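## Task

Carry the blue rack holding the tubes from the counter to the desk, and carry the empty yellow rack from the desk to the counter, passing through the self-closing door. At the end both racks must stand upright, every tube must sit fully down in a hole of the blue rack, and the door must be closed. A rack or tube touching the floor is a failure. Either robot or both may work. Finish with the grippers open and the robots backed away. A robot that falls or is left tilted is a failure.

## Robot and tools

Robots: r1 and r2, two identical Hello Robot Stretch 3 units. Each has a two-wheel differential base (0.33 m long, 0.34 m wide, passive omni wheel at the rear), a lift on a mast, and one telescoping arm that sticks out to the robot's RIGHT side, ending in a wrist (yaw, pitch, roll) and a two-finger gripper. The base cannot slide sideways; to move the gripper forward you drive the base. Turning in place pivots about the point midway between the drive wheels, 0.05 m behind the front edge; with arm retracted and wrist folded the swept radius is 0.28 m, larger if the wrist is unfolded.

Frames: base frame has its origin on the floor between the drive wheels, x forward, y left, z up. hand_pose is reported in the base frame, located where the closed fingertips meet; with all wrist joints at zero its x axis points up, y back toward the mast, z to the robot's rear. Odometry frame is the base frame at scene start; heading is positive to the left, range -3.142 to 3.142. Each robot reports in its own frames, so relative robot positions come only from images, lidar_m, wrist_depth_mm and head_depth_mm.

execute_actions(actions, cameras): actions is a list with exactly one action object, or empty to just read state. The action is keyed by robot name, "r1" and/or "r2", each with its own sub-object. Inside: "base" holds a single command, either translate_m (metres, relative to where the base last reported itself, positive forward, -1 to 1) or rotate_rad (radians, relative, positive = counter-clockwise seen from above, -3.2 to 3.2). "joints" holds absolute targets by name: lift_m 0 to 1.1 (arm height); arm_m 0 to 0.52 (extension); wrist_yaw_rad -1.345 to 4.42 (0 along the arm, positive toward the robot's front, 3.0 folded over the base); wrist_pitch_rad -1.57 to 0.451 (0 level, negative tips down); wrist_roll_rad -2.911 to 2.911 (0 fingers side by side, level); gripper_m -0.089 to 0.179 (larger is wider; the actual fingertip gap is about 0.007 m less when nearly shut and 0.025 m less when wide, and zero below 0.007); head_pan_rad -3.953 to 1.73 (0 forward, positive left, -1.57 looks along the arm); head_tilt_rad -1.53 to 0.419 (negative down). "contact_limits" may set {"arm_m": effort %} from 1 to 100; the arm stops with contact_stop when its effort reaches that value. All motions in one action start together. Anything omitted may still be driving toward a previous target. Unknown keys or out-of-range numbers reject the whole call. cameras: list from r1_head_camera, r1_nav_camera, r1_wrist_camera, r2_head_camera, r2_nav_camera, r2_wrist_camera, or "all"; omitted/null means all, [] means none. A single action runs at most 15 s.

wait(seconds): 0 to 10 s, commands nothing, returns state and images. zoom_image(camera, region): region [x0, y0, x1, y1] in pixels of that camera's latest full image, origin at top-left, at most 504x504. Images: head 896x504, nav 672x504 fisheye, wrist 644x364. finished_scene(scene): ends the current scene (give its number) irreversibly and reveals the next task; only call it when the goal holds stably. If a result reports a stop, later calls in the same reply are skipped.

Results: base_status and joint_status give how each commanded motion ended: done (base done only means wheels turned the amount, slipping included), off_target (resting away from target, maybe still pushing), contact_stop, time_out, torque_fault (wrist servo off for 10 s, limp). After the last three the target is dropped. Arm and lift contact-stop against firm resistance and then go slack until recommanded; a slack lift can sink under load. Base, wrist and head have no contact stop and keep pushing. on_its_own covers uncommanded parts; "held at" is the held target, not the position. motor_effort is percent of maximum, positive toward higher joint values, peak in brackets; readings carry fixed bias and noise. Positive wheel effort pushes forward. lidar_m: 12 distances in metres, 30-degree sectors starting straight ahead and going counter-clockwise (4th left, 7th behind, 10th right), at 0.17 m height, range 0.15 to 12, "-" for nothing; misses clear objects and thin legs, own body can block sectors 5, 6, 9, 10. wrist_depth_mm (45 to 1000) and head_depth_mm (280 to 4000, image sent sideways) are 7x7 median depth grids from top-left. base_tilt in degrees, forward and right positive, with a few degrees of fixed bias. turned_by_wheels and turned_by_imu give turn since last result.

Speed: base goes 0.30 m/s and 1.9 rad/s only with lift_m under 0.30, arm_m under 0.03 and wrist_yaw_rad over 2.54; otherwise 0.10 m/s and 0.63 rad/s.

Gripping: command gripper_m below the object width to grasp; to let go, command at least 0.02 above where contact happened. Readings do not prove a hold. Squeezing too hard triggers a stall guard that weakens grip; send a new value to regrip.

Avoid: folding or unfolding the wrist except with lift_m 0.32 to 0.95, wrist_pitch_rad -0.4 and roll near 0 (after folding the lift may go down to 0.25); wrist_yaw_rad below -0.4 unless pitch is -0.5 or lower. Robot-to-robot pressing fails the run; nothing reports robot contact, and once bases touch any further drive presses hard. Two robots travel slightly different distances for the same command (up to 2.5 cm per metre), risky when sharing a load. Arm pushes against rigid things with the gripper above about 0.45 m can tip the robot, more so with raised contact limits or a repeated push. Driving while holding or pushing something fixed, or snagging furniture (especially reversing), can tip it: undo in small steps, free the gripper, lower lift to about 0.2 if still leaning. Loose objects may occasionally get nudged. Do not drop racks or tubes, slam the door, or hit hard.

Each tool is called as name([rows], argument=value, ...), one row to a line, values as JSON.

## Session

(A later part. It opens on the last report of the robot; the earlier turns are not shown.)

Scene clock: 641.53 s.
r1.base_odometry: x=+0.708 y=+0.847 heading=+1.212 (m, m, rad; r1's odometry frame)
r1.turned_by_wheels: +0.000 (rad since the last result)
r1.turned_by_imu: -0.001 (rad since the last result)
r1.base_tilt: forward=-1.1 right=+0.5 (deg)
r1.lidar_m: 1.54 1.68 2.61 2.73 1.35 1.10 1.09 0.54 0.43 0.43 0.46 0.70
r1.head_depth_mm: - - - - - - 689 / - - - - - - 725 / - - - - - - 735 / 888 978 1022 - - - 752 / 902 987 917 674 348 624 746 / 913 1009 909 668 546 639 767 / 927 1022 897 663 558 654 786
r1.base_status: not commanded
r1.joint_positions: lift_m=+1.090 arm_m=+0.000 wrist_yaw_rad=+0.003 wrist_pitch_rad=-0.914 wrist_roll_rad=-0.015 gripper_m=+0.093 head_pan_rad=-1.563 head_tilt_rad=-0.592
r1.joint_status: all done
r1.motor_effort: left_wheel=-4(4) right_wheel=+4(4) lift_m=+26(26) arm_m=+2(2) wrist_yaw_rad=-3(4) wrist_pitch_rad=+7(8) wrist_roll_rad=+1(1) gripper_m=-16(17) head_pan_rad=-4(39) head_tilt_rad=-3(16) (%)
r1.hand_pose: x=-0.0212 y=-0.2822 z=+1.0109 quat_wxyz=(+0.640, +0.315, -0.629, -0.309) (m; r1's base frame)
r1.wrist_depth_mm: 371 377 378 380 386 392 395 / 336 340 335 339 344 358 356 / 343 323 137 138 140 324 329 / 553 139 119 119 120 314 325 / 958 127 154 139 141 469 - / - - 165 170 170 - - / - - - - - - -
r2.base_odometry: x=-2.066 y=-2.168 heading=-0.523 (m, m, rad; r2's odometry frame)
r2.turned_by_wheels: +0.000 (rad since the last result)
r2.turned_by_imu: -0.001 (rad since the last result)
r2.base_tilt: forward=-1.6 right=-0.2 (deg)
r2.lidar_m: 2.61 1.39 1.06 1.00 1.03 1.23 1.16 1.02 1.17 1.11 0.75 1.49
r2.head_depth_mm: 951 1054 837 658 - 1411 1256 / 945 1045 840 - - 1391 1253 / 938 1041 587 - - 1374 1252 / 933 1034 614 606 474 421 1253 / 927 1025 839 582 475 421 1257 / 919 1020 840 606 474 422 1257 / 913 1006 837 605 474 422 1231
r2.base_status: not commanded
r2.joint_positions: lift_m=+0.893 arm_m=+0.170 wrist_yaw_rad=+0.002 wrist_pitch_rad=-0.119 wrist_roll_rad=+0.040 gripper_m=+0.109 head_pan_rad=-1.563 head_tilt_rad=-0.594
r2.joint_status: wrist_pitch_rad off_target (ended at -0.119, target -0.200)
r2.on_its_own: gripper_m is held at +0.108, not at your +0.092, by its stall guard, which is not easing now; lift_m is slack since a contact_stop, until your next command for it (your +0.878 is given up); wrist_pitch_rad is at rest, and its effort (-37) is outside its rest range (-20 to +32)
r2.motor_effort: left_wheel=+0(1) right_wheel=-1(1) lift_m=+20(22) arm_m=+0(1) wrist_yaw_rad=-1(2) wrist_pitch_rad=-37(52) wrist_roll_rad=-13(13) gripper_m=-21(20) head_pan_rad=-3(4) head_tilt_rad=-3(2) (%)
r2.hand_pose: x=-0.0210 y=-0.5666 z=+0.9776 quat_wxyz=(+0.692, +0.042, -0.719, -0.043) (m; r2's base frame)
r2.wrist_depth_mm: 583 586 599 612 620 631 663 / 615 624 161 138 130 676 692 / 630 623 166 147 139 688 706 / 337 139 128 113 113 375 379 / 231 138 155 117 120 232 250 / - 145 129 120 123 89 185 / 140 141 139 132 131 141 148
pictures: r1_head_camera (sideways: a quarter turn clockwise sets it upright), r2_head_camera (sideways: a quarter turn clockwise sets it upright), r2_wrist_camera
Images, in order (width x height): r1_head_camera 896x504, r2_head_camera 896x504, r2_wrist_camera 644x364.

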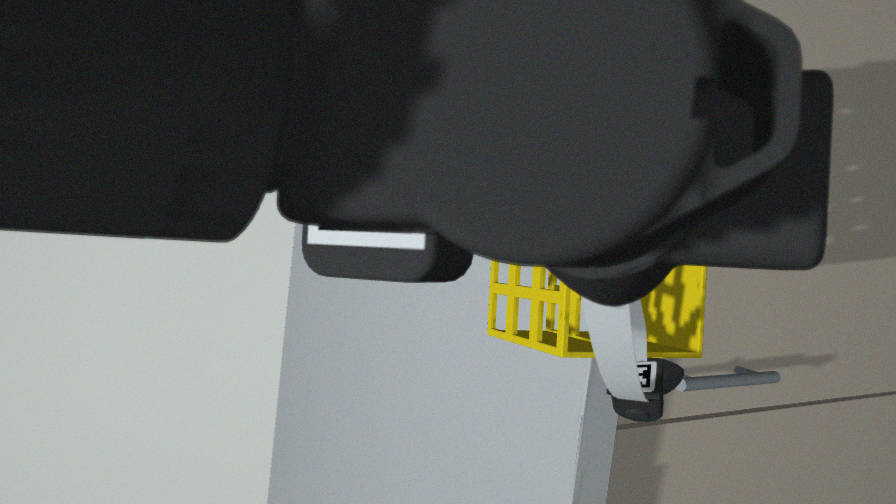

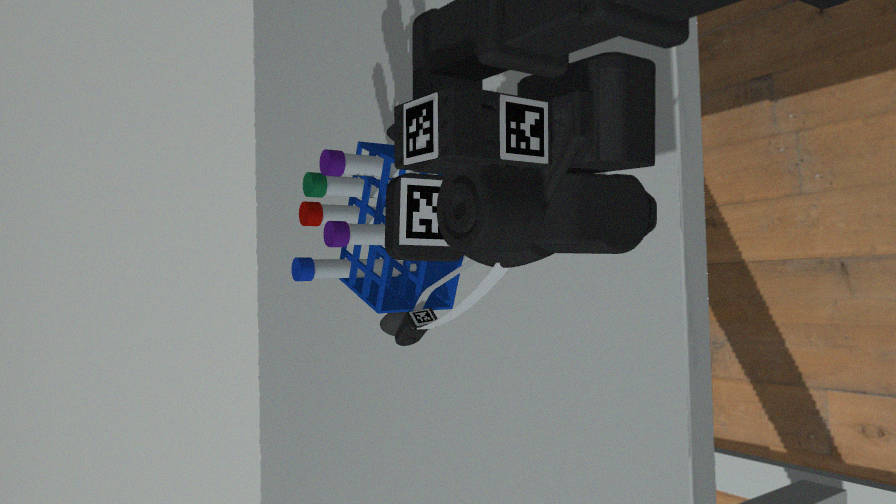

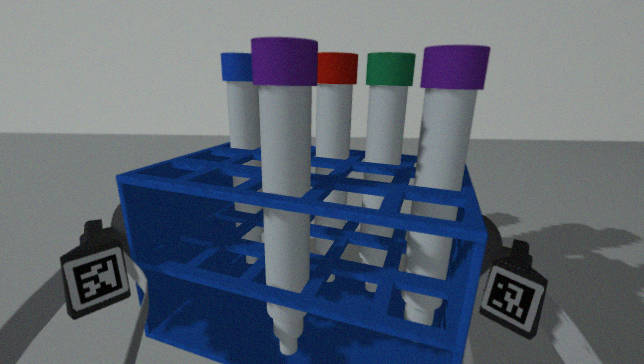

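execute_actions([
  {"r1":{"joints":{"arm_m":0.25}},"r2":{"joints":{"lift_m":0.895,"wrist_pitch_rad":-0.12,"gripper_m":0.179}}},
], cameras=[])

execute_actions([
  {"r1":{"joints":{"lift_m":1.035}},"r2":{"joints":{"arm_m":0.03}}},
], cameras=["r1_wrist_camera","r1_nav_camera","r2_head_camera","r2_wrist_camera"])

Scene clock: 659.57 s.
r1.base_odometry: x=+0.708 y=+0.847 heading=+1.212 (m, m, rad; r1's odometry frame)
r1.turned_by_wheels: +0.000 (rad since the last result)
r1.turned_by_imu: -0.002 (rad since the last result)
r1.base_tilt: forward=-1.2 right=+0.6 (deg)
r1.lidar_m: 1.54 1.68 2.60 2.72 1.35 1.10 1.09 0.54 0.43 0.43 0.46 0.70
r1.head_depth_mm: 858 958 966 701 550 574 677 / - 974 959 694 545 585 690 / - - 555 636 542 596 709 / 887 983 807 655 537 612 727 / 901 992 919 648 540 624 746 / 914 998 907 667 546 628 767 / 931 1022 896 662 555 653 785
r1.base_status: not commanded
r1.joint_positions: lift_m=+1.090 arm_m=+0.250 wrist_yaw_rad=+0.001 wrist_pitch_rad=-0.914 wrist_roll_rad=-0.015 gripper_m=+0.093 head_pan_rad=-1.563 head_tilt_rad=-0.593
r1.joint_status: all done
r1.motor_effort: left_wheel=-4(4) right_wheel=+4(4) lift_m=+26(26) arm_m=+3(3) wrist_yaw_rad=-1(2) wrist_pitch_rad=+8(8) wrist_roll_rad=+1(1) gripper_m=-16(16) head_pan_rad=-4(4) head_tilt_rad=-3(4) (%)
r1.hand_pose: x=-0.0215 y=-0.5321 z=+1.0109 quat_wxyz=(+0.639, +0.315, -0.629, -0.310) (m; r1's base frame)
r1.wrist_depth_mm: 370 376 380 381 383 386 396 / 334 342 335 337 343 353 354 / 306 306 137 138 139 323 327 / 286 139 119 120 120 292 297 / 264 128 155 140 140 269 277 / 250 - 165 170 171 - 258 / 232 233 235 238 237 241 240
r2.base_odometry: x=-2.066 y=-2.168 heading=-0.523 (m, m, rad; r2's odometry frame)
r2.turned_by_wheels: +0.000 (rad since the last result)
r2.turned_by_imu: -0.003 (rad since the last result)
r2.base_tilt: forward=-1.7 right=-0.2 (deg)
r2.lidar_m: 2.61 1.39 1.06 1.00 1.02 1.22 1.16 1.02 1.17 1.11 0.76 1.49
r2.head_depth_mm: 948 1052 835 - - 1407 1248 / 946 1047 840 - - 1401 1253 / 937 1033 583 - - 1381 1251 / 930 1029 796 606 473 421 1252 / 924 1025 839 581 474 421 1254 / 920 1020 839 606 473 422 1256 / 914 1005 840 606 474 422 1230
r2.base_status: not commanded
r2.joint_positions: lift_m=+0.895 arm_m=+0.170 wrist_yaw_rad=+0.002 wrist_pitch_rad=-0.135 wrist_roll_rad=+0.022 gripper_m=+0.179 head_pan_rad=-1.563 head_tilt_rad=-0.594
r2.joint_status: all done
r2.motor_effort: left_wheel=+0(1) right_wheel=+0(0) lift_m=+18(20) arm_m=+0(1) wrist_yaw_rad=-2(2) wrist_pitch_rad=+7(23) wrist_roll_rad=-4(15) gripper_m=+0(85) head_pan_rad=-4(3) head_tilt_rad=-3(1) (%)
r2.hand_pose: x=-0.0210 y=-0.5657 z=+0.9756 quat_wxyz=(+0.698, +0.048, -0.713, -0.048) (m; r2's base frame)
r2.wrist_depth_mm: 578 591 594 604 627 625 648 / 611 620 160 98 132 649 676 / 515 549 163 145 139 608 698 / 304 134 125 102 112 333 376 / 225 132 152 130 121 110 248 / - 145 152 116 123 92 184 / 133 135 134 131 128 138 146
pictures: none
No camera images: the call's "cameras" was empty. Leave "cameras" out to get every camera's image.

Scene clock: 661.87 s.
r1.base_odometry: x=+0.708 y=+0.847 heading=+1.212 (m, m, rad; r1's odometry frame)
r1.turned_by_wheels: +0.000 (rad since the last result)
r1.turned_by_imu: +0.000 (rad since the last result)
r1.base_tilt: forward=-1.2 right=+0.4 (deg)
r1.lidar_m: 1.54 1.68 2.59 2.73 1.36 1.10 1.09 0.54 0.43 0.43 0.46 0.70
r1.head_depth_mm: 834 949 919 701 550 573 673 / 843 - 862 693 547 588 690 / 863 - - 615 541 598 708 / 877 974 982 609 537 611 725 / 899 988 916 628 539 627 746 / 914 1008 908 667 546 626 766 / 929 1021 895 662 556 653 787
r1.base_status: not commanded
r1.joint_positions: lift_m=+1.035 arm_m=+0.250 wrist_yaw_rad=+0.001 wrist_pitch_rad=-0.914 wrist_roll_rad=-0.015 gripper_m=+0.093 head_pan_rad=-1.563 head_tilt_rad=-0.593
r1.joint_status: all done
r1.motor_effort: left_wheel=-4(4) right_wheel=+4(4) lift_m=+19(23) arm_m=+3(3) wrist_yaw_rad=-1(1) wrist_pitch_rad=+8(8) wrist_roll_rad=+1(1) gripper_m=-17(16) head_pan_rad=-4(3) head_tilt_rad=-3(3) (%)
r1.hand_pose: x=-0.0215 y=-0.5321 z=+0.9562 quat_wxyz=(+0.639, +0.315, -0.629, -0.310) (m; r1's base frame)
r1.wrist_depth_mm: 294 295 297 301 303 308 309 / 265 269 266 267 271 280 282 / 241 243 137 138 139 257 257 / 225 139 119 119 121 232 235 / 210 128 154 140 140 212 218 / 197 - 165 170 171 - 205 / 184 185 186 187 188 189 191
r2.base_odometry: x=-2.066 y=-2.168 heading=-0.523 (m, m, rad; r2's odometry frame)
r2.turned_by_wheels: +0.000 (rad since the last result)
r2.turned_by_imu: -0.001 (rad since the last result)
r2.base_tilt: forward=-1.6 right=-0.2 (deg)
r2.lidar_m: 2.60 1.39 1.06 1.00 1.02 1.23 1.16 1.02 1.17 1.11 0.75 1.49
r2.head_depth_mm: 949 1054 837 604 488 - - / 945 1046 838 606 474 - - / 936 1037 583 565 - - - / 932 1029 794 579 488 1378 1256 / 929 1027 839 599 466 421 1252 / 919 1015 839 605 474 421 1252 / 915 1014 838 606 474 422 1231
r2.base_status: not commanded
r2.joint_positions: lift_m=+0.895 arm_m=+0.030 wrist_yaw_rad=+0.002 wrist_pitch_rad=-0.136 wrist_roll_rad=+0.021 gripper_m=+0.179 head_pan_rad=-1.563 head_tilt_rad=-0.594
r2.joint_status: all done
r2.motor_effort: left_wheel=-1(0) right_wheel=+0(0) lift_m=+19(19) arm_m=-2(0) wrist_yaw_rad=-2(2) wrist_pitch_rad=+7(7) wrist_roll_rad=-3(4) gripper_m=+0(1) head_pan_rad=-3(3) head_tilt_rad=-3(2) (%)
r2.hand_pose: x=-0.0210 y=-0.4258 z=+0.9753 quat_wxyz=(+0.698, +0.048, -0.712, -0.048) (m; r2's base frame)
r2.wrist_depth_mm: 700 700 715 737 752 777 776 / 736 745 757 269 802 805 805 / 512 549 319 272 571 736 830 / 303 314 291 275 318 360 377 / 225 219 222 228 233 250 246 / - 166 170 174 177 179 185 / 134 136 137 140 142 144 146
pictures: r1_nav_camera (sideways: a quarter turn counterclockwise sets it upright), r1_wrist_camera, r2_head_camera (sideways: a quarter turn clockwise sets it upright), r2_wrist_camera
Images, in order (width x height): r1_nav_camera 672x504, r1_wrist_camera 644x364, r2_head_camera 896x504, r2_wrist_camera 644x364.

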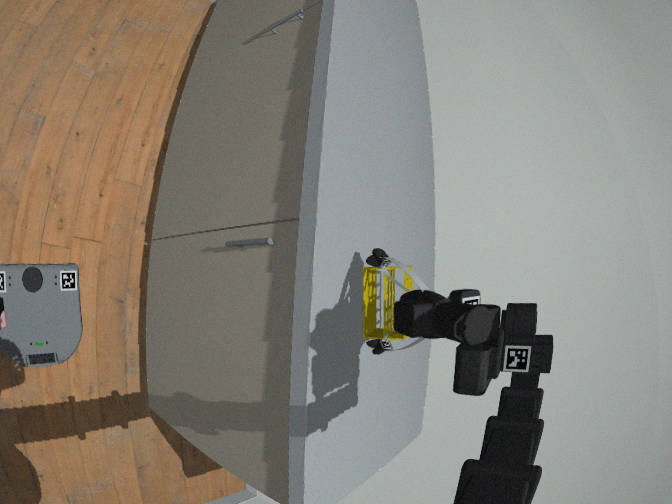

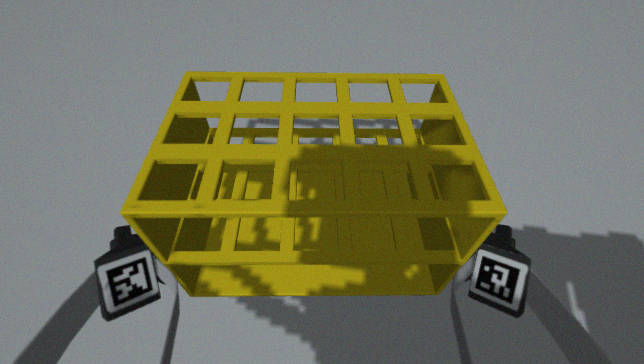

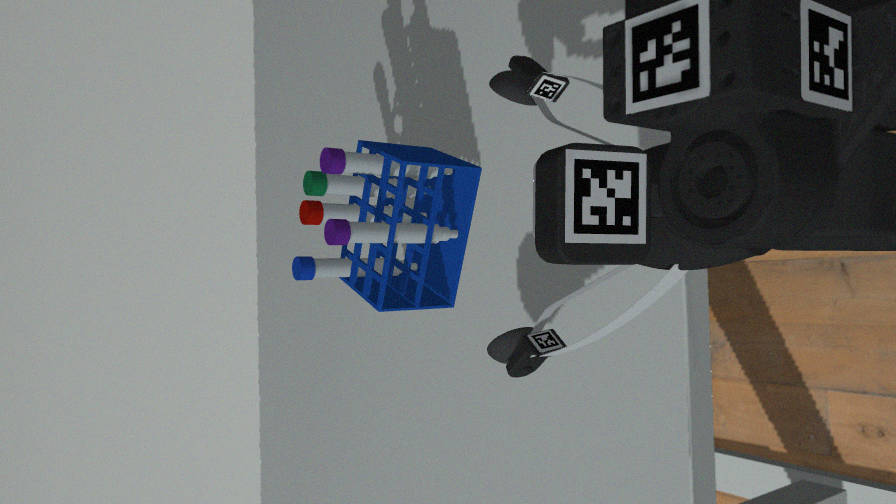

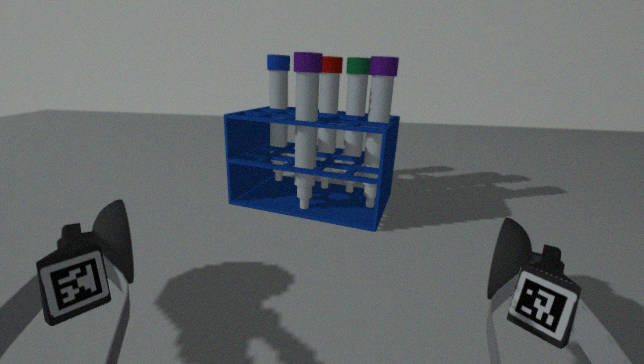

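execute_actions([
  {"r1":{"joints":{"lift_m":1.0}},"r2":{"joints":{"wrist_pitch_rad":0.0,"lift_m":0.9}}},
], cameras=["r2_wrist_camera"])

zoom_image(camera="r2_wrist_camera", region=[190, 40, 450, 280])

Scene clock: 669.90 s.
r1.base_odometry: x=+0.708 y=+0.847 heading=+1.212 (m, m, rad; r1's odometry frame)
r1.turned_by_wheels: +0.000 (rad since the last result)
r1.turned_by_imu: -0.001 (rad since the last result)
r1.base_tilt: forward=-1.3 right=+0.5 (deg)
r1.lidar_m: 1.54 1.68 2.59 2.73 1.36 1.09 1.09 0.54 0.43 0.43 0.46 0.70
r1.head_depth_mm: 852 901 917 702 551 576 673 / 860 - - 692 546 588 691 / 876 940 - 617 542 599 708 / 884 963 955 605 538 612 727 / 897 989 920 687 540 624 746 / 912 1009 911 668 546 627 765 / 929 1023 895 664 558 654 783
r1.base_status: not commanded
r1.joint_positions: lift_m=+1.000 arm_m=+0.250 wrist_yaw_rad=+0.001 wrist_pitch_rad=-0.905 wrist_roll_rad=-0.015 gripper_m=+0.093 head_pan_rad=-1.563 head_tilt_rad=-0.593
r1.joint_status: all done
r1.motor_effort: left_wheel=-4(4) right_wheel=+5(5) lift_m=+16(16) arm_m=+3(3) wrist_yaw_rad=-1(1) wrist_pitch_rad=+3(8) wrist_roll_rad=+1(1) gripper_m=-16(16) head_pan_rad=-3(3) head_tilt_rad=-4(3) (%)
r1.hand_pose: x=-0.0215 y=-0.5340 z=+0.9226 quat_wxyz=(+0.641, +0.312, -0.631, -0.307) (m; r1's base frame)
r1.wrist_depth_mm: 248 251 254 255 256 260 266 / 227 222 135 136 137 237 238 / 206 199 154 123 155 212 216 / 192 128 143 112 141 192 200 / 177 117 132 133 134 128 184 / 168 161 165 166 167 - 172 / - 155 156 157 158 158 159
r2.base_odometry: x=-2.066 y=-2.168 heading=-0.523 (m, m, rad; r2's odometry frame)
r2.turned_by_wheels: +0.000 (rad since the last result)
r2.turned_by_imu: -0.001 (rad since the last result)
r2.base_tilt: forward=-1.6 right=-0.2 (deg)
r2.lidar_m: 2.61 1.39 1.06 1.00 1.02 1.23 1.16 1.02 1.17 1.11 0.75 1.48
r2.head_depth_mm: 950 1051 840 606 489 - - / 945 1045 838 619 490 - - / 938 1036 583 564 - - - / 932 1029 796 578 482 1378 1260 / 926 1024 837 606 474 422 1255 / 919 1016 840 605 474 422 1256 / 912 1013 838 606 474 421 1229
r2.base_status: not commanded
r2.joint_positions: lift_m=+0.900 arm_m=+0.030 wrist_yaw_rad=+0.002 wrist_pitch_rad=-0.024 wrist_roll_rad=+0.021 gripper_m=+0.179 head_pan_rad=-1.563 head_tilt_rad=-0.594
r2.joint_status: all done
r2.motor_effort: left_wheel=-1(1) right_wheel=+0(0) lift_m=+25(24) arm_m=-2(2) wrist_yaw_rad=-2(2) wrist_pitch_rad=+11(14) wrist_roll_rad=-3(3) gripper_m=+0(0) head_pan_rad=-4(3) head_tilt_rad=-2(3) (%)
r2.hand_pose: x=-0.0210 y=-0.4308 z=+1.0083 quat_wxyz=(+0.700, +0.009, -0.714, -0.008) (m; r2's base frame)
r2.wrist_depth_mm: 705 733 730 747 768 785 796 / 724 743 759 773 809 804 829 / 758 780 776 285 822 829 858 / 482 512 415 277 528 634 693 / 325 313 294 275 317 373 371 / - 223 230 234 239 244 255 / 172 175 178 182 185 187 191
pictures: r2_wrist_camera
Images, in order (width x height): r2_wrist_camera 644x364.

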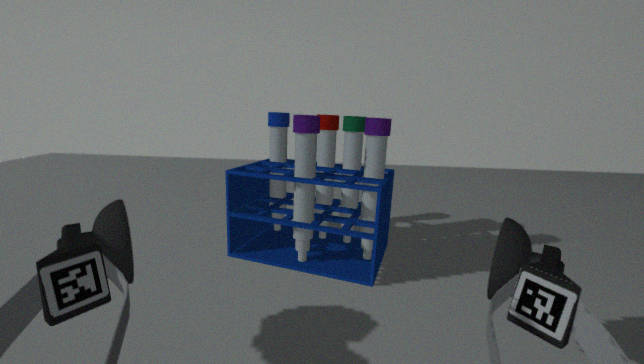

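Region (190, 40, 450, 280) of r2_wrist_camera's 644x364 image, scaled by 1.938; it fills the top 465 rows of this view, and the rest is white.

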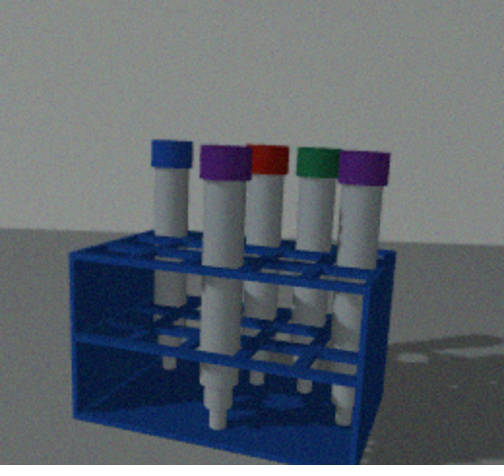

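execute_actions([
  {"r1":{"joints":{"gripper_m":0.179}},"r2":{"joints":{"lift_m":0.86,"arm_m":0.08,"gripper_m":0.0}}},
], cameras=["r2_wrist_camera","r1_wrist_camera"])

zoom_image(camera="r2_wrist_camera", region=[180, 40, 460, 300])

Scene clock: 696.67 s.
r1.base_odometry: x=+0.708 y=+0.847 heading=+1.212 (m, m, rad; r1's odometry frame)
r1.turned_by_wheels: +0.000 (rad since the last result)
r1.turned_by_imu: -0.001 (rad since the last result)
r1.base_tilt: forward=-1.0 right=+0.5 (deg)
r1.lidar_m: 1.53 1.68 2.61 2.72 1.36 1.10 1.09 0.54 0.43 0.43 0.46 0.70
r1.head_depth_mm: 849 900 914 701 550 574 674 / 861 - - 699 546 588 693 / 876 936 - 617 542 597 706 / 886 959 948 607 537 611 726 / 900 989 922 686 539 624 747 / 910 1002 908 670 545 627 767 / 929 1025 898 665 558 652 787
r1.base_status: not commanded
r1.joint_positions: lift_m=+1.000 arm_m=+0.250 wrist_yaw_rad=-0.001 wrist_pitch_rad=-0.904 wrist_roll_rad=-0.015 gripper_m=+0.179 head_pan_rad=-1.563 head_tilt_rad=-0.593
r1.joint_status: all done
r1.motor_effort: left_wheel=-3(5) right_wheel=+3(7) lift_m=+18(19) arm_m=+3(3) wrist_yaw_rad=+0(1) wrist_pitch_rad=+2(3) wrist_roll_rad=+1(1) gripper_m=+0(86) head_pan_rad=-3(3) head_tilt_rad=-3(3) (%)
r1.hand_pose: x=-0.0217 y=-0.5342 z=+0.9226 quat_wxyz=(+0.641, +0.311, -0.631, -0.307) (m; r1's base frame)
r1.wrist_depth_mm: 248 250 252 255 257 262 262 / 222 223 134 135 137 234 237 / 206 199 156 157 156 211 217 / 189 138 112 112 141 191 198 / 179 116 140 134 137 119 185 / - 163 163 165 167 170 172 / 152 155 155 157 158 158 160
r2.base_odometry: x=-2.066 y=-2.168 heading=-0.523 (m, m, rad; r2's odometry frame)
r2.turned_by_wheels: +0.000 (rad since the last result)
r2.turned_by_imu: +0.014 (rad since the last result)
r2.base_tilt: forward=-2.4 right=-1.4 (deg)
r2.lidar_m: 2.61 1.36 1.05 1.00 1.03 1.22 1.16 1.03 1.17 1.11 0.76 1.51
r2.head_depth_mm: 969 1069 882 627 511 - - / 964 1067 888 628 521 - - / 957 1062 839 601 - - 1214 / 955 1053 842 606 - 1421 1245 / 953 1049 896 620 490 1405 1274 / 943 1044 901 636 492 1405 1277 / 941 1037 902 638 493 1365 1225
r2.base_status: not commanded
r2.joint_positions: lift_m=+0.860 arm_m=+0.079 wrist_yaw_rad=+0.013 wrist_pitch_rad=-0.076 wrist_roll_rad=+0.018 gripper_m=+0.000 head_pan_rad=-1.563 head_tilt_rad=-0.594
r2.joint_status: all done
r2.on_its_own: wrist_yaw_rad is at rest, and its effort (-14) is outside its rest range (-12 to +12); wrist_pitch_rad is at rest, and its effort (+35) is outside its rest range (-20 to +32)
r2.motor_effort: left_wheel=-6(8) right_wheel=-1(2) lift_m=+19(22) arm_m=+11(12) wrist_yaw_rad=-14(17) wrist_pitch_rad=+35(35) wrist_roll_rad=-2(3) gripper_m=-3(84) head_pan_rad=-3(3) head_tilt_rad=-2(3) (%)
r2.hand_pose: x=-0.0182 y=-0.4772 z=+0.9554 quat_wxyz=(+0.701, +0.031, -0.712, -0.023) (m; r2's base frame)
r2.wrist_depth_mm: 713 706 712 717 730 733 751 / 728 735 750 244 747 772 777 / 738 751 518 260 724 787 792 / 324 330 274 258 295 381 400 / 206 209 215 - 220 230 236 / 152 154 156 144 163 164 167 / 121 122 124 125 127 128 130
pictures: r1_wrist_camera, r2_wrist_camera
Images, in order (width x height): r1_wrist_camera 644x364, r2_wrist_camera 644x364.

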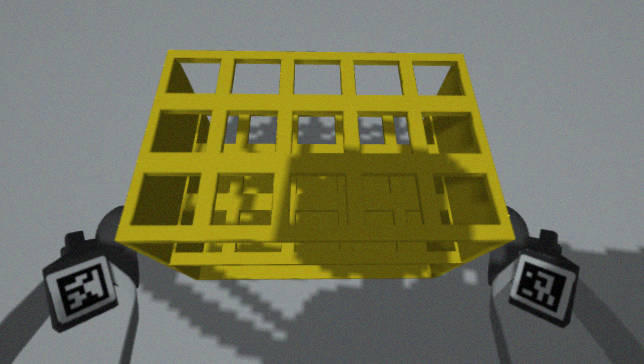

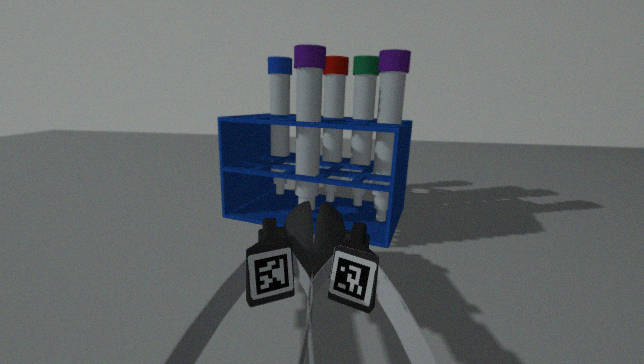

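Region (180, 40, 460, 300) of r2_wrist_camera's 644x364 image, scaled by 1.800; it fills the top 468 rows of this view, and the rest is white.

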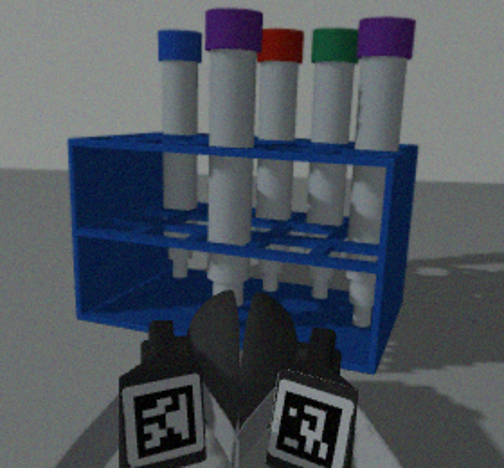

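execute_actions([
  {"r1":{"joints":{"lift_m":1.08}},"r2":{"joints":{"lift_m":1.09,"arm_m":0.03}}},
], cameras=[])

execute_actions([
  {"r1":{"joints":{"arm_m":0.0}},"r2":{"joints":{"wrist_pitch_rad":-1.1,"arm_m":0.2}}},
], cameras=["r2_wrist_camera","r2_head_camera","r1_head_camera"])

Scene clock: 707.93 s.
r1.base_odometry: x=+0.708 y=+0.847 heading=+1.212 (m, m, rad; r1's odometry frame)
r1.turned_by_wheels: +0.000 (rad since the last result)
r1.turned_by_imu: -0.001 (rad since the last result)
r1.base_tilt: forward=-1.1 right=+0.5 (deg)
r1.lidar_m: 1.54 1.68 2.60 2.73 1.36 1.10 1.08 0.54 0.43 0.43 0.46 0.70
r1.head_depth_mm: 874 946 963 703 550 574 675 / - - 960 670 545 584 690 / - - 896 633 541 597 707 / 896 969 884 635 536 612 728 / 898 986 963 648 540 625 746 / 915 1008 910 666 545 628 762 / 925 1021 899 663 558 654 787
r1.base_status: not commanded
r1.joint_positions: lift_m=+1.080 arm_m=+0.250 wrist_yaw_rad=-0.001 wrist_pitch_rad=-0.905 wrist_roll_rad=-0.015 gripper_m=+0.179 head_pan_rad=-1.563 head_tilt_rad=-0.593
r1.joint_status: all done
r1.motor_effort: left_wheel=-3(3) right_wheel=+3(3) lift_m=+26(32) arm_m=+3(3) wrist_yaw_rad=+0(1) wrist_pitch_rad=+3(3) wrist_roll_rad=+1(1) gripper_m=+0(0) head_pan_rad=-2(3) head_tilt_rad=-3(3) (%)
r1.hand_pose: x=-0.0217 y=-0.5340 z=+1.0021 quat_wxyz=(+0.640, +0.311, -0.631, -0.308) (m; r1's base frame)
r1.wrist_depth_mm: 362 362 369 371 375 383 387 / 328 330 332 338 340 343 348 / 300 302 306 308 309 312 314 / 275 277 226 203 278 287 289 / 259 260 217 187 217 271 268 / - 240 237 237 239 246 251 / 221 225 227 228 231 228 230
r2.base_odometry: x=-2.066 y=-2.168 heading=-0.523 (m, m, rad; r2's odometry frame)
r2.turned_by_wheels: +0.000 (rad since the last result)
r2.turned_by_imu: -0.037 (rad since the last result)
r2.base_tilt: forward=-1.6 right=-0.3 (deg)
r2.lidar_m: 2.61 1.43 1.07 1.00 1.02 1.21 1.16 1.02 1.07 1.11 0.76 1.46
r2.head_depth_mm: - - - - 467 1371 1258 / - - - - 445 1371 1256 / - - - - 446 1376 1253 / - 1030 587 578 467 421 1257 / 926 1024 838 582 474 421 1256 / 918 1012 839 605 474 422 1254 / 913 1005 840 606 474 422 1225
r2.base_status: not commanded
r2.joint_positions: lift_m=+1.090 arm_m=+0.030 wrist_yaw_rad=+0.002 wrist_pitch_rad=-0.023 wrist_roll_rad=+0.018 gripper_m=+0.000 head_pan_rad=-1.564 head_tilt_rad=-0.594
r2.joint_status: all done
r2.motor_effort: left_wheel=+0(5) right_wheel=+0(24) lift_m=+25(31) arm_m=-2(10) wrist_yaw_rad=-2(14) wrist_pitch_rad=+10(47) wrist_roll_rad=-1(1) gripper_m=-2(3) head_pan_rad=-3(3) head_tilt_rad=-2(2) (%)
r2.hand_pose: x=-0.0208 y=-0.4308 z=+1.1986 quat_wxyz=(+0.701, +0.009, -0.713, -0.008) (m; r2's base frame)
r2.wrist_depth_mm: 700 721 737 763 756 796 795 / 729 746 745 769 801 825 835 / 741 775 805 799 831 837 868 / 780 794 813 811 879 888 902 / 747 758 807 - 885 899 927 / 536 552 567 529 595 601 619 / 423 436 356 324 460 470 474
pictures: none
No camera images: the call's "cameras" was empty. Leave "cameras" out to get every camera's image.

Scene clock: 711.00 s.
r1.base_odometry: x=+0.708 y=+0.847 heading=+1.212 (m, m, rad; r1's odometry frame)
r1.turned_by_wheels: +0.000 (rad since the last result)
r1.turned_by_imu: +0.000 (rad since the last result)
r1.base_tilt: forward=-1.1 right=+0.6 (deg)
r1.lidar_m: 1.54 1.68 2.60 2.73 1.36 1.09 1.09 0.54 0.43 0.43 0.46 0.70
r1.head_depth_mm: - - - - - - 691 / - - - - - - 735 / - - - - - - 752 / 885 974 974 - - - 761 / 902 987 923 673 550 630 744 / 916 1005 905 668 544 641 766 / 929 1019 898 663 553 658 786
r1.base_status: not commanded
r1.joint_positions: lift_m=+1.080 arm_m=+0.000 wrist_yaw_rad=-0.001 wrist_pitch_rad=-0.906 wrist_roll_rad=-0.015 gripper_m=+0.179 head_pan_rad=-1.563 head_tilt_rad=-0.593
r1.joint_status: all done
r1.motor_effort: left_wheel=-3(3) right_wheel=+3(3) lift_m=+26(26) arm_m=-4(7) wrist_yaw_rad=+0(0) wrist_pitch_rad=+3(3) wrist_roll_rad=+1(1) gripper_m=+1(0) head_pan_rad=-3(4) head_tilt_rad=-3(3) (%)
r1.hand_pose: x=-0.0217 y=-0.2844 z=+1.0020 quat_wxyz=(+0.640, +0.311, -0.631, -0.308) (m; r1's base frame)
r1.wrist_depth_mm: 363 365 363 354 377 379 381 / 328 332 335 336 337 342 343 / 332 316 315 315 312 312 317 / 522 488 445 428 409 385 319 / 890 766 728 648 600 521 - / - - - - - - - / - - - - - - -
r2.base_odometry: x=-2.066 y=-2.168 heading=-0.523 (m, m, rad; r2's odometry frame)
r2.turned_by_wheels: +0.000 (rad since the last result)
r2.turned_by_imu: -0.001 (rad since the last result)
r2.base_tilt: forward=-1.5 right=-0.2 (deg)
r2.lidar_m: 2.61 1.42 1.07 1.00 1.02 1.22 1.16 1.02 1.07 1.11 0.76 1.46
r2.head_depth_mm: 971 - 837 605 474 1369 1254 / - - 837 606 473 1369 1257 / - - - 573 474 1370 1254 / 943 1029 740 582 474 422 1256 / 926 1027 838 582 474 422 1250 / 920 1015 838 606 474 421 1255 / 908 1001 839 606 473 421 1227
r2.base_status: not commanded
r2.joint_positions: lift_m=+1.090 arm_m=+0.200 wrist_yaw_rad=+0.002 wrist_pitch_rad=-1.103 wrist_roll_rad=+0.018 gripper_m=+0.000 head_pan_rad=-1.564 head_tilt_rad=-0.594
r2.joint_status: all done
r2.motor_effort: left_wheel=+1(0) right_wheel=+0(0) lift_m=+26(26) arm_m=+2(2) wrist_yaw_rad=-2(3) wrist_pitch_rad=+1(10) wrist_roll_rad=-1(1) gripper_m=-2(3) head_pan_rad=-3(3) head_tilt_rad=-2(3) (%)
r2.hand_pose: x=-0.0215 y=-0.4388 z=+0.9890 quat_wxyz=(+0.597, +0.368, -0.607, -0.374) (m; r2's base frame)
r2.wrist_depth_mm: 239 237 156 158 158 250 249 / 228 228 186 154 232 236 239 / 218 219 220 217 222 226 227 / 208 209 210 214 214 216 216 / 200 200 203 - 205 206 207 / 192 192 195 192 197 197 198 / 185 185 186 188 189 190 191
pictures: r1_head_camera (sideways: a quarter turn clockwise sets it upright), r2_head_camera (sideways: a quarter turn clockwise sets it upright), r2_wrist_camera
Images, in order (width x height): r1_head_camera 896x504, r2_head_camera 896x504, r2_wrist_camera 644x364.

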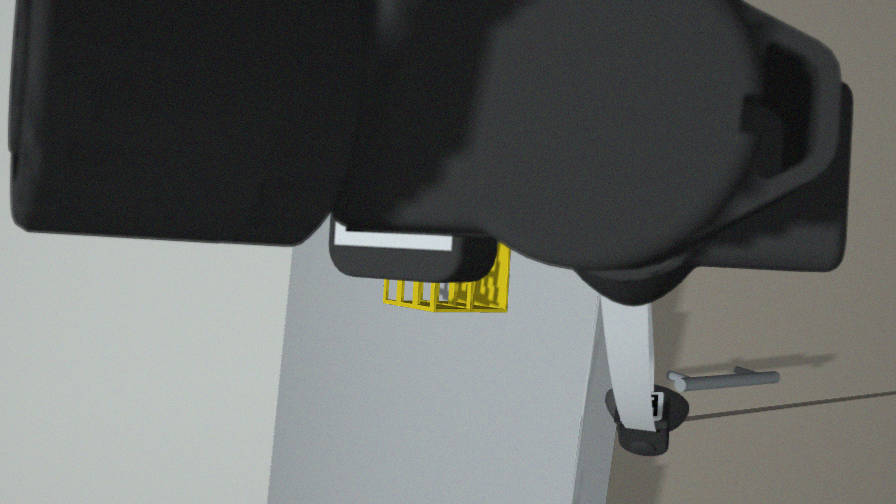

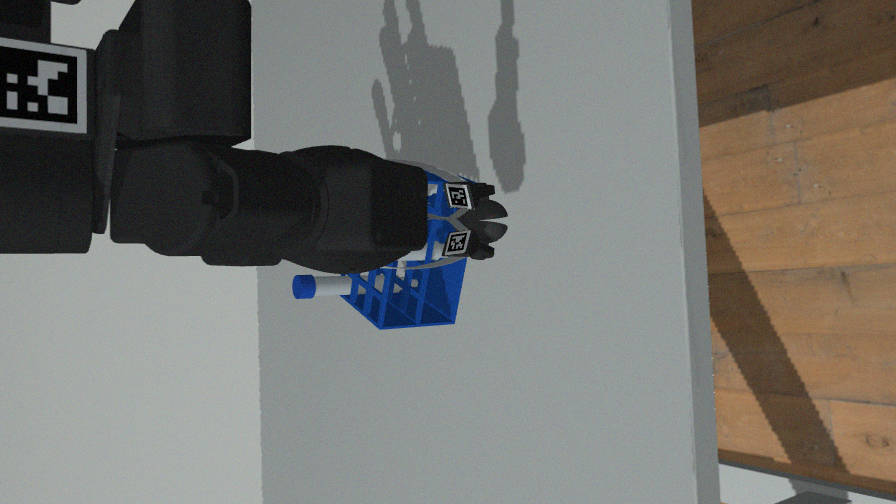

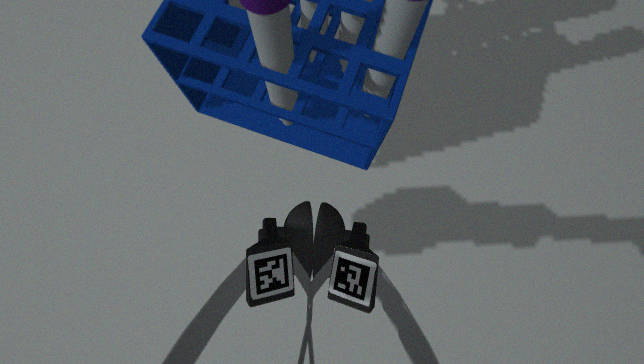

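execute_actions([
  {"r1":{"joints":{"wrist_yaw_rad":2.6,"wrist_pitch_rad":-0.4,"gripper_m":0.03}},"r2":{"joints":{"arm_m":0.1,"wrist_pitch_rad":-0.5,"wrist_yaw_rad":0.13}}},
], cameras=[])

execute_actions([
  {"r1":{"base":{"translate_m":-0.3}},"r2":{"joints":{"arm_m":0.2}}},
], cameras=["r2_wrist_camera","r2_head_camera","r2_nav_camera"])

Scene clock: 723.13 s.
r1.base_odometry: x=+0.708 y=+0.847 heading=+1.212 (m, m, rad; r1's odometry frame)
r1.turned_by_wheels: +0.000 (rad since the last result)
r1.turned_by_imu: -0.001 (rad since the last result)
r1.base_tilt: forward=-1.1 right=+0.6 (deg)
r1.lidar_m: 1.54 1.68 2.61 2.73 1.36 1.10 1.09 0.54 0.43 0.43 0.46 0.70
r1.head_depth_mm: - - - - 519 577 672 / - - - - - - 686 / - - - - - - - / 884 952 - - - - - / 901 975 - - 544 - - / 911 996 - - 546 612 - / 925 1021 - 620 558 642 -
r1.base_status: not commanded
r1.joint_positions: lift_m=+1.080 arm_m=+0.000 wrist_yaw_rad=+2.597 wrist_pitch_rad=-0.420 wrist_roll_rad=-0.015 gripper_m=+0.030 head_pan_rad=-1.563 head_tilt_rad=-0.593
r1.joint_status: all done
r1.motor_effort: left_wheel=-3(3) right_wheel=+3(3) lift_m=+25(26) arm_m=-3(4) wrist_yaw_rad=+1(1) wrist_pitch_rad=+11(10) wrist_roll_rad=+1(1) gripper_m=+0(86) head_pan_rad=-3(4) head_tilt_rad=-3(3) (%)
r1.hand_pose: x=+0.0948 y=+0.0465 z=+1.0921 quat_wxyz=(+0.328, +0.701, -0.041, +0.632) (m; r1's base frame)
r1.wrist_depth_mm: - - - - - - - / - - - - - - - / - - - - - - - / - - - - - - - / - - - - - - - / - - - - - - - / - - - - - - -
r2.base_odometry: x=-2.066 y=-2.168 heading=-0.523 (m, m, rad; r2's odometry frame)
r2.turned_by_wheels: +0.000 (rad since the last result)
r2.turned_by_imu: -0.001 (rad since the last result)
r2.base_tilt: forward=-1.7 right=-0.1 (deg)
r2.lidar_m: 2.61 1.42 1.06 1.00 1.02 1.21 1.16 1.02 1.07 1.11 0.76 1.46
r2.head_depth_mm: - - - 605 473 1373 1245 / - - - 582 474 1379 1258 / - - - 561 474 1371 1254 / 924 - - 582 474 421 1253 / 925 1021 837 606 474 422 1254 / 918 1014 837 605 474 422 1254 / 912 1004 836 605 473 421 1223
r2.base_status: not commanded
r2.joint_positions: lift_m=+1.090 arm_m=+0.100 wrist_yaw_rad=+0.128 wrist_pitch_rad=-0.520 wrist_roll_rad=+0.018 gripper_m=+0.000 head_pan_rad=-1.564 head_tilt_rad=-0.594
r2.joint_status: all done
r2.motor_effort: left_wheel=+0(0) right_wheel=+0(0) lift_m=+25(25) arm_m=-2(3) wrist_yaw_rad=+3(7) wrist_pitch_rad=+9(10) wrist_roll_rad=-1(1) gripper_m=-2(2) head_pan_rad=-3(3) head_tilt_rad=-2(3) (%)
r2.hand_pose: x=+0.0052 y=-0.4538 z=+1.0802 quat_wxyz=(+0.688, +0.224, -0.676, -0.140) (m; r2's base frame)
r2.wrist_depth_mm: 711 704 690 684 682 668 669 / 579 591 600 631 652 667 698 / 450 459 475 452 491 507 515 / 377 384 386 283 301 409 417 / 320 324 328 - 319 342 349 / 277 282 284 276 294 297 299 / 247 250 252 255 259 261 263
pictures: none
No camera images: the call's "cameras" was empty. Leave "cameras" out to get every camera's image.

Scene clock: 727.20 s.
r1.base_odometry: x=+0.603 y=+0.566 heading=+1.212 (m, m, rad; r1's odometry frame)
r1.turned_by_wheels: +0.000 (rad since the last result)
r1.turned_by_imu: +0.000 (rad since the last result)
r1.base_tilt: forward=-1.1 right=+0.4 (deg)
r1.lidar_m: 1.83 2.00 2.79 1.99 0.99 0.80 0.79 0.87 0.39 0.39 0.42 0.63
r1.head_depth_mm: - - - - 1249 1365 1298 / - - - - - - 936 / - - - - - - - / 849 916 - - - - - / 860 923 - - 535 - - / 873 957 - - 529 553 - / 885 976 - 620 525 581 -
r1.base_status: done
r1.joint_positions: lift_m=+1.080 arm_m=+0.000 wrist_yaw_rad=+2.598 wrist_pitch_rad=-0.420 wrist_roll_rad=-0.015 gripper_m=+0.030 head_pan_rad=-1.563 head_tilt_rad=-0.593
r1.joint_status: not commanded
r1.motor_effort: left_wheel=-3(9) right_wheel=+4(4) lift_m=+26(26) arm_m=-3(4) wrist_yaw_rad=+2(1) wrist_pitch_rad=+11(11) wrist_roll_rad=+1(1) gripper_m=-1(0) head_pan_rad=-4(3) head_tilt_rad=-3(4) (%)
r1.hand_pose: x=+0.0947 y=+0.0466 z=+1.0921 quat_wxyz=(+0.328, +0.701, -0.041, +0.632) (m; r1's base frame)
r1.wrist_depth_mm: - - - - - - - / - - - - - - - / - - - - - - - / - - - - - - - / - - - - - - - / - - - - - - - / - - - - - - -
r2.base_odometry: x=-2.066 y=-2.168 heading=-0.523 (m, m, rad; r2's odometry frame)
r2.turned_by_wheels: +0.000 (rad since the last result)
r2.turned_by_imu: -0.001 (rad since the last result)
r2.base_tilt: forward=-1.6 right=-0.2 (deg)
r2.lidar_m: 2.61 1.42 1.07 1.00 1.02 1.22 1.16 1.02 1.07 1.11 0.76 1.46
r2.head_depth_mm: 971 - 837 606 473 1375 1253 / - - 837 604 473 1371 1258 / - - 721 584 474 1381 1255 / 917 - 590 605 473 421 1254 / 925 1022 837 605 473 421 1254 / 917 1013 838 605 474 422 1260 / 912 1002 840 606 474 422 1231
r2.base_status: not commanded
r2.joint_positions: lift_m=+1.090 arm_m=+0.200 wrist_yaw_rad=+0.128 wrist_pitch_rad=-0.520 wrist_roll_rad=+0.018 gripper_m=+0.000 head_pan_rad=-1.564 head_tilt_rad=-0.594
r2.joint_status: all done
r2.motor_effort: left_wheel=+0(0) right_wheel=+0(0) lift_m=+25(25) arm_m=+2(2) wrist_yaw_rad=+3(2) wrist_pitch_rad=+9(9) wrist_roll_rad=-1(1) gripper_m=-2(3) head_pan_rad=-3(3) head_tilt_rad=-3(2) (%)
r2.hand_pose: x=+0.0053 y=-0.5535 z=+1.0804 quat_wxyz=(+0.688, +0.224, -0.676, -0.140) (m; r2's base frame)
r2.wrist_depth_mm: 623 615 609 601 595 584 575 / 577 585 604 641 631 633 627 / 451 463 473 486 495 504 515 / 376 380 388 262 401 409 419 / 321 322 327 - 232 345 350 / 276 279 283 233 278 294 301 / 245 249 250 243 251 261 265
pictures: r2_head_camera (sideways: a quarter turn clockwise sets it upright), r2_nav_camera (sideways: a quarter turn counterclockwise sets it upright), r2_wrist_camera
Images, in order (width x height): r2_head_camera 896x504, r2_nav_camera 672x504, r2_wrist_camera 644x364.

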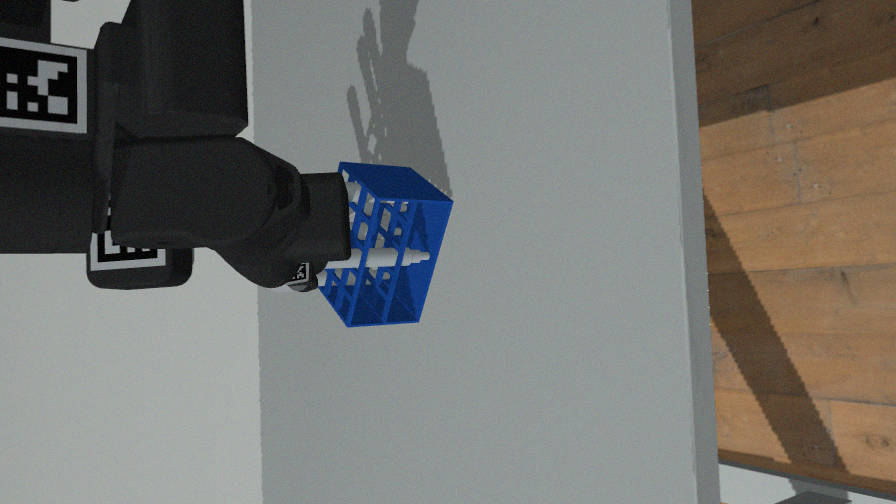

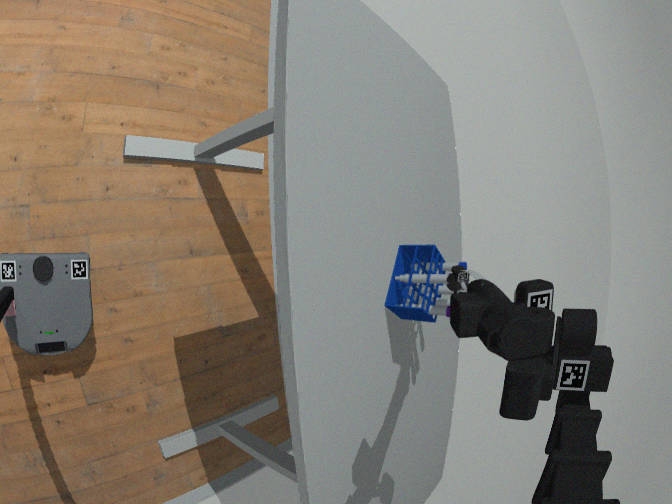

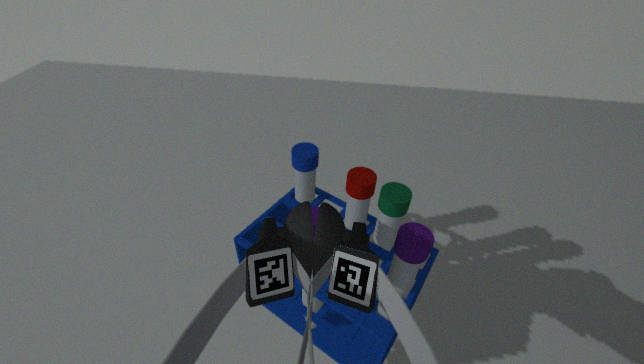

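execute_actions([
  {"r2":{"joints":{"arm_m":0.235}}},
], cameras=[])

execute_actions([
  {"r2":{"joints":{"lift_m":1.06}}},
], cameras=["r2_wrist_camera","r2_head_camera","r2_nav_camera"])

Scene clock: 736.63 s.
r1.base_odometry: x=+0.603 y=+0.566 heading=+1.212 (m, m, rad; r1's odometry frame)
r1.turned_by_wheels: +0.000 (rad since the last result)
r1.turned_by_imu: -0.001 (rad since the last result)
r1.base_tilt: forward=-1.1 right=+0.5 (deg)
r1.lidar_m: 1.83 2.01 2.80 1.99 0.99 0.79 0.79 0.87 0.39 0.39 0.42 0.63
r1.head_depth_mm: - - - - 1256 1367 1293 / - - - - - - 939 / - - - - - - - / 848 917 - - - - - / 861 931 - - 533 - - / 872 953 - - 529 554 - / 886 975 - 617 526 582 -
r1.base_status: not commanded
r1.joint_positions: lift_m=+1.080 arm_m=+0.000 wrist_yaw_rad=+2.598 wrist_pitch_rad=-0.420 wrist_roll_rad=-0.015 gripper_m=+0.030 head_pan_rad=-1.563 head_tilt_rad=-0.593
r1.joint_status: not commanded
r1.motor_effort: left_wheel=-3(3) right_wheel=+4(4) lift_m=+26(26) arm_m=-3(4) wrist_yaw_rad=+1(2) wrist_pitch_rad=+11(11) wrist_roll_rad=+1(1) gripper_m=+0(0) head_pan_rad=-4(3) head_tilt_rad=-3(3) (%)
r1.hand_pose: x=+0.0947 y=+0.0466 z=+1.0921 quat_wxyz=(+0.328, +0.701, -0.041, +0.632) (m; r1's base frame)
r1.wrist_depth_mm: - - - - - - - / - - - - - - - / - - - - - - - / - - - - - - - / - - - - - - - / - - - - - - - / - - - - - - -
r2.base_odometry: x=-2.066 y=-2.168 heading=-0.523 (m, m, rad; r2's odometry frame)
r2.turned_by_wheels: +0.000 (rad since the last result)
r2.turned_by_imu: -0.001 (rad since the last result)
r2.base_tilt: forward=-1.6 right=-0.3 (deg)
r2.lidar_m: 2.62 1.43 1.07 1.00 1.02 1.21 1.16 1.02 1.07 1.11 0.76 1.46
r2.head_depth_mm: 967 1101 837 605 473 1375 1257 / - 1094 837 604 474 1375 1254 / - - 721 605 474 1374 1253 / 918 - 627 606 473 421 1253 / 923 1023 840 606 474 422 1252 / 917 1014 840 605 473 421 1252 / 913 1005 839 606 474 421 1226
r2.base_status: not commanded
r2.joint_positions: lift_m=+1.090 arm_m=+0.235 wrist_yaw_rad=+0.128 wrist_pitch_rad=-0.520 wrist_roll_rad=+0.018 gripper_m=+0.000 head_pan_rad=-1.564 head_tilt_rad=-0.594
r2.joint_status: all done
r2.motor_effort: left_wheel=+1(0) right_wheel=+0(0) lift_m=+25(25) arm_m=+2(3) wrist_yaw_rad=+3(3) wrist_pitch_rad=+9(9) wrist_roll_rad=-1(1) gripper_m=-2(2) head_pan_rad=-3(3) head_tilt_rad=-3(2) (%)
r2.hand_pose: x=+0.0053 y=-0.5885 z=+1.0804 quat_wxyz=(+0.688, +0.224, -0.676, -0.140) (m; r2's base frame)
r2.wrist_depth_mm: 583 589 573 571 562 556 546 / 580 587 617 605 599 609 607 / 455 464 466 487 492 502 519 / 374 380 388 369 399 409 418 / 318 324 327 - 234 343 347 / 277 282 283 232 220 298 300 / 247 248 252 241 250 261 264
pictures: none
No camera images: the call's "cameras" was empty. Leave "cameras" out to get every camera's image.

Scene clock: 737.70 s.
r1.base_odometry: x=+0.603 y=+0.566 heading=+1.212 (m, m, rad; r1's odometry frame)
r1.turned_by_wheels: +0.000 (rad since the last result)
r1.turned_by_imu: +0.000 (rad since the last result)
r1.base_tilt: forward=-1.1 right=+0.6 (deg)
r1.lidar_m: 1.83 2.00 2.80 1.99 0.99 0.80 0.79 0.87 0.39 0.39 0.42 0.63
r1.head_depth_mm: - - - - 1241 1370 1288 / - - - - - - 934 / - - - - - - - / 847 917 - - - - - / 863 929 - - 534 - - / 875 959 - - 530 553 - / 884 977 - 618 526 584 -
r1.base_status: not commanded
r1.joint_positions: lift_m=+1.080 arm_m=+0.000 wrist_yaw_rad=+2.598 wrist_pitch_rad=-0.420 wrist_roll_rad=-0.015 gripper_m=+0.030 head_pan_rad=-1.563 head_tilt_rad=-0.593
r1.joint_status: not commanded
r1.motor_effort: left_wheel=-3(3) right_wheel=+4(4) lift_m=+26(26) arm_m=-3(3) wrist_yaw_rad=+2(2) wrist_pitch_rad=+11(11) wrist_roll_rad=+1(1) gripper_m=+0(0) head_pan_rad=-4(2) head_tilt_rad=-4(3) (%)
r1.hand_pose: x=+0.0947 y=+0.0466 z=+1.0921 quat_wxyz=(+0.328, +0.701, -0.041, +0.632) (m; r1's base frame)
r1.wrist_depth_mm: - - - - - - - / - - - - - - - / - - - - - - - / - - - - - - - / - - - - - - - / - - - - - - - / - - - - - - -
r2.base_odometry: x=-2.066 y=-2.168 heading=-0.523 (m, m, rad; r2's odometry frame)
r2.turned_by_wheels: +0.000 (rad since the last result)
r2.turned_by_imu: +0.000 (rad since the last result)
r2.base_tilt: forward=-1.6 right=-0.2 (deg)
r2.lidar_m: 2.62 1.43 1.07 1.00 1.02 1.21 1.16 1.02 1.07 1.11 0.76 1.46
r2.head_depth_mm: - 1048 816 604 474 1376 1250 / - - 795 605 473 1378 1256 / 916 - 720 605 474 1380 1257 / 920 - 641 605 474 421 1256 / 926 1023 837 605 473 421 1254 / 916 1015 840 604 474 422 1257 / 910 1006 840 606 474 421 1232
r2.base_status: not commanded
r2.joint_positions: lift_m=+1.060 arm_m=+0.235 wrist_yaw_rad=+0.128 wrist_pitch_rad=-0.518 wrist_roll_rad=+0.018 gripper_m=+0.000 head_pan_rad=-1.564 head_tilt_rad=-0.594
r2.joint_status: all done
r2.motor_effort: left_wheel=+0(0) right_wheel=+0(0) lift_m=+19(20) arm_m=+2(2) wrist_yaw_rad=+2(3) wrist_pitch_rad=+8(9) wrist_roll_rad=-1(1) gripper_m=-2(2) head_pan_rad=-3(3) head_tilt_rad=-3(2) (%)
r2.hand_pose: x=+0.0053 y=-0.5887 z=+1.0510 quat_wxyz=(+0.688, +0.223, -0.676, -0.140) (m; r2's base frame)
r2.wrist_depth_mm: 594 594 575 576 555 561 543 / 511 523 547 552 593 585 589 / 406 412 424 409 442 448 460 / 333 337 344 228 208 363 369 / 283 287 280 - 197 306 311 / 247 250 252 242 229 263 266 / 219 221 224 222 225 231 233
pictures: r2_head_camera (sideways: a quarter turn clockwise sets it upright), r2_nav_camera (sideways: a quarter turn counterclockwise sets it upright), r2_wrist_camera
Images, in order (width x height): r2_head_camera 896x504, r2_nav_camera 672x504, r2_wrist_camera 644x364.

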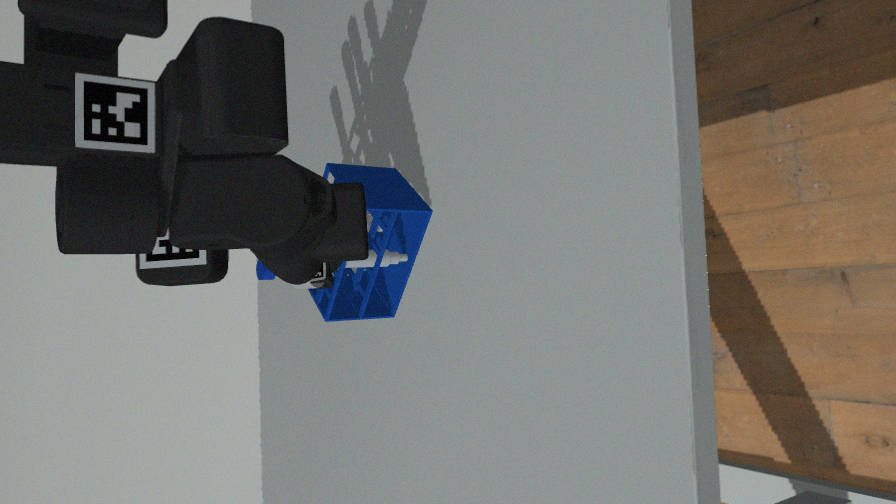

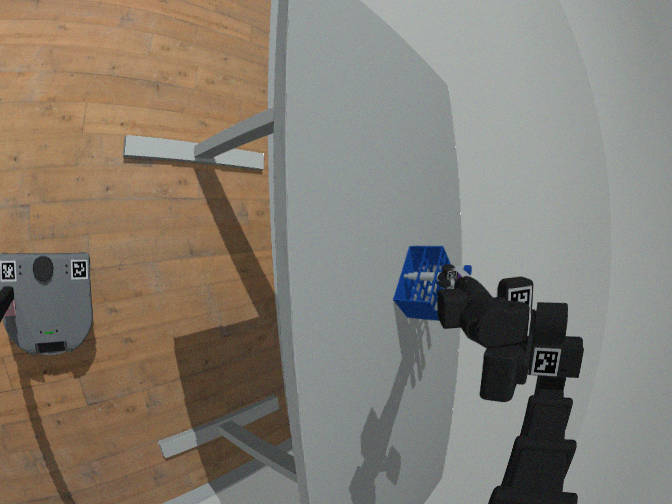

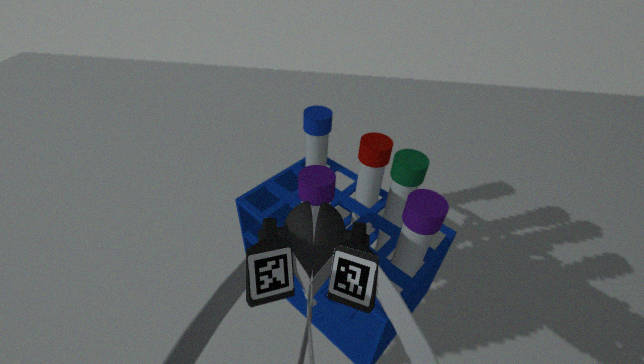

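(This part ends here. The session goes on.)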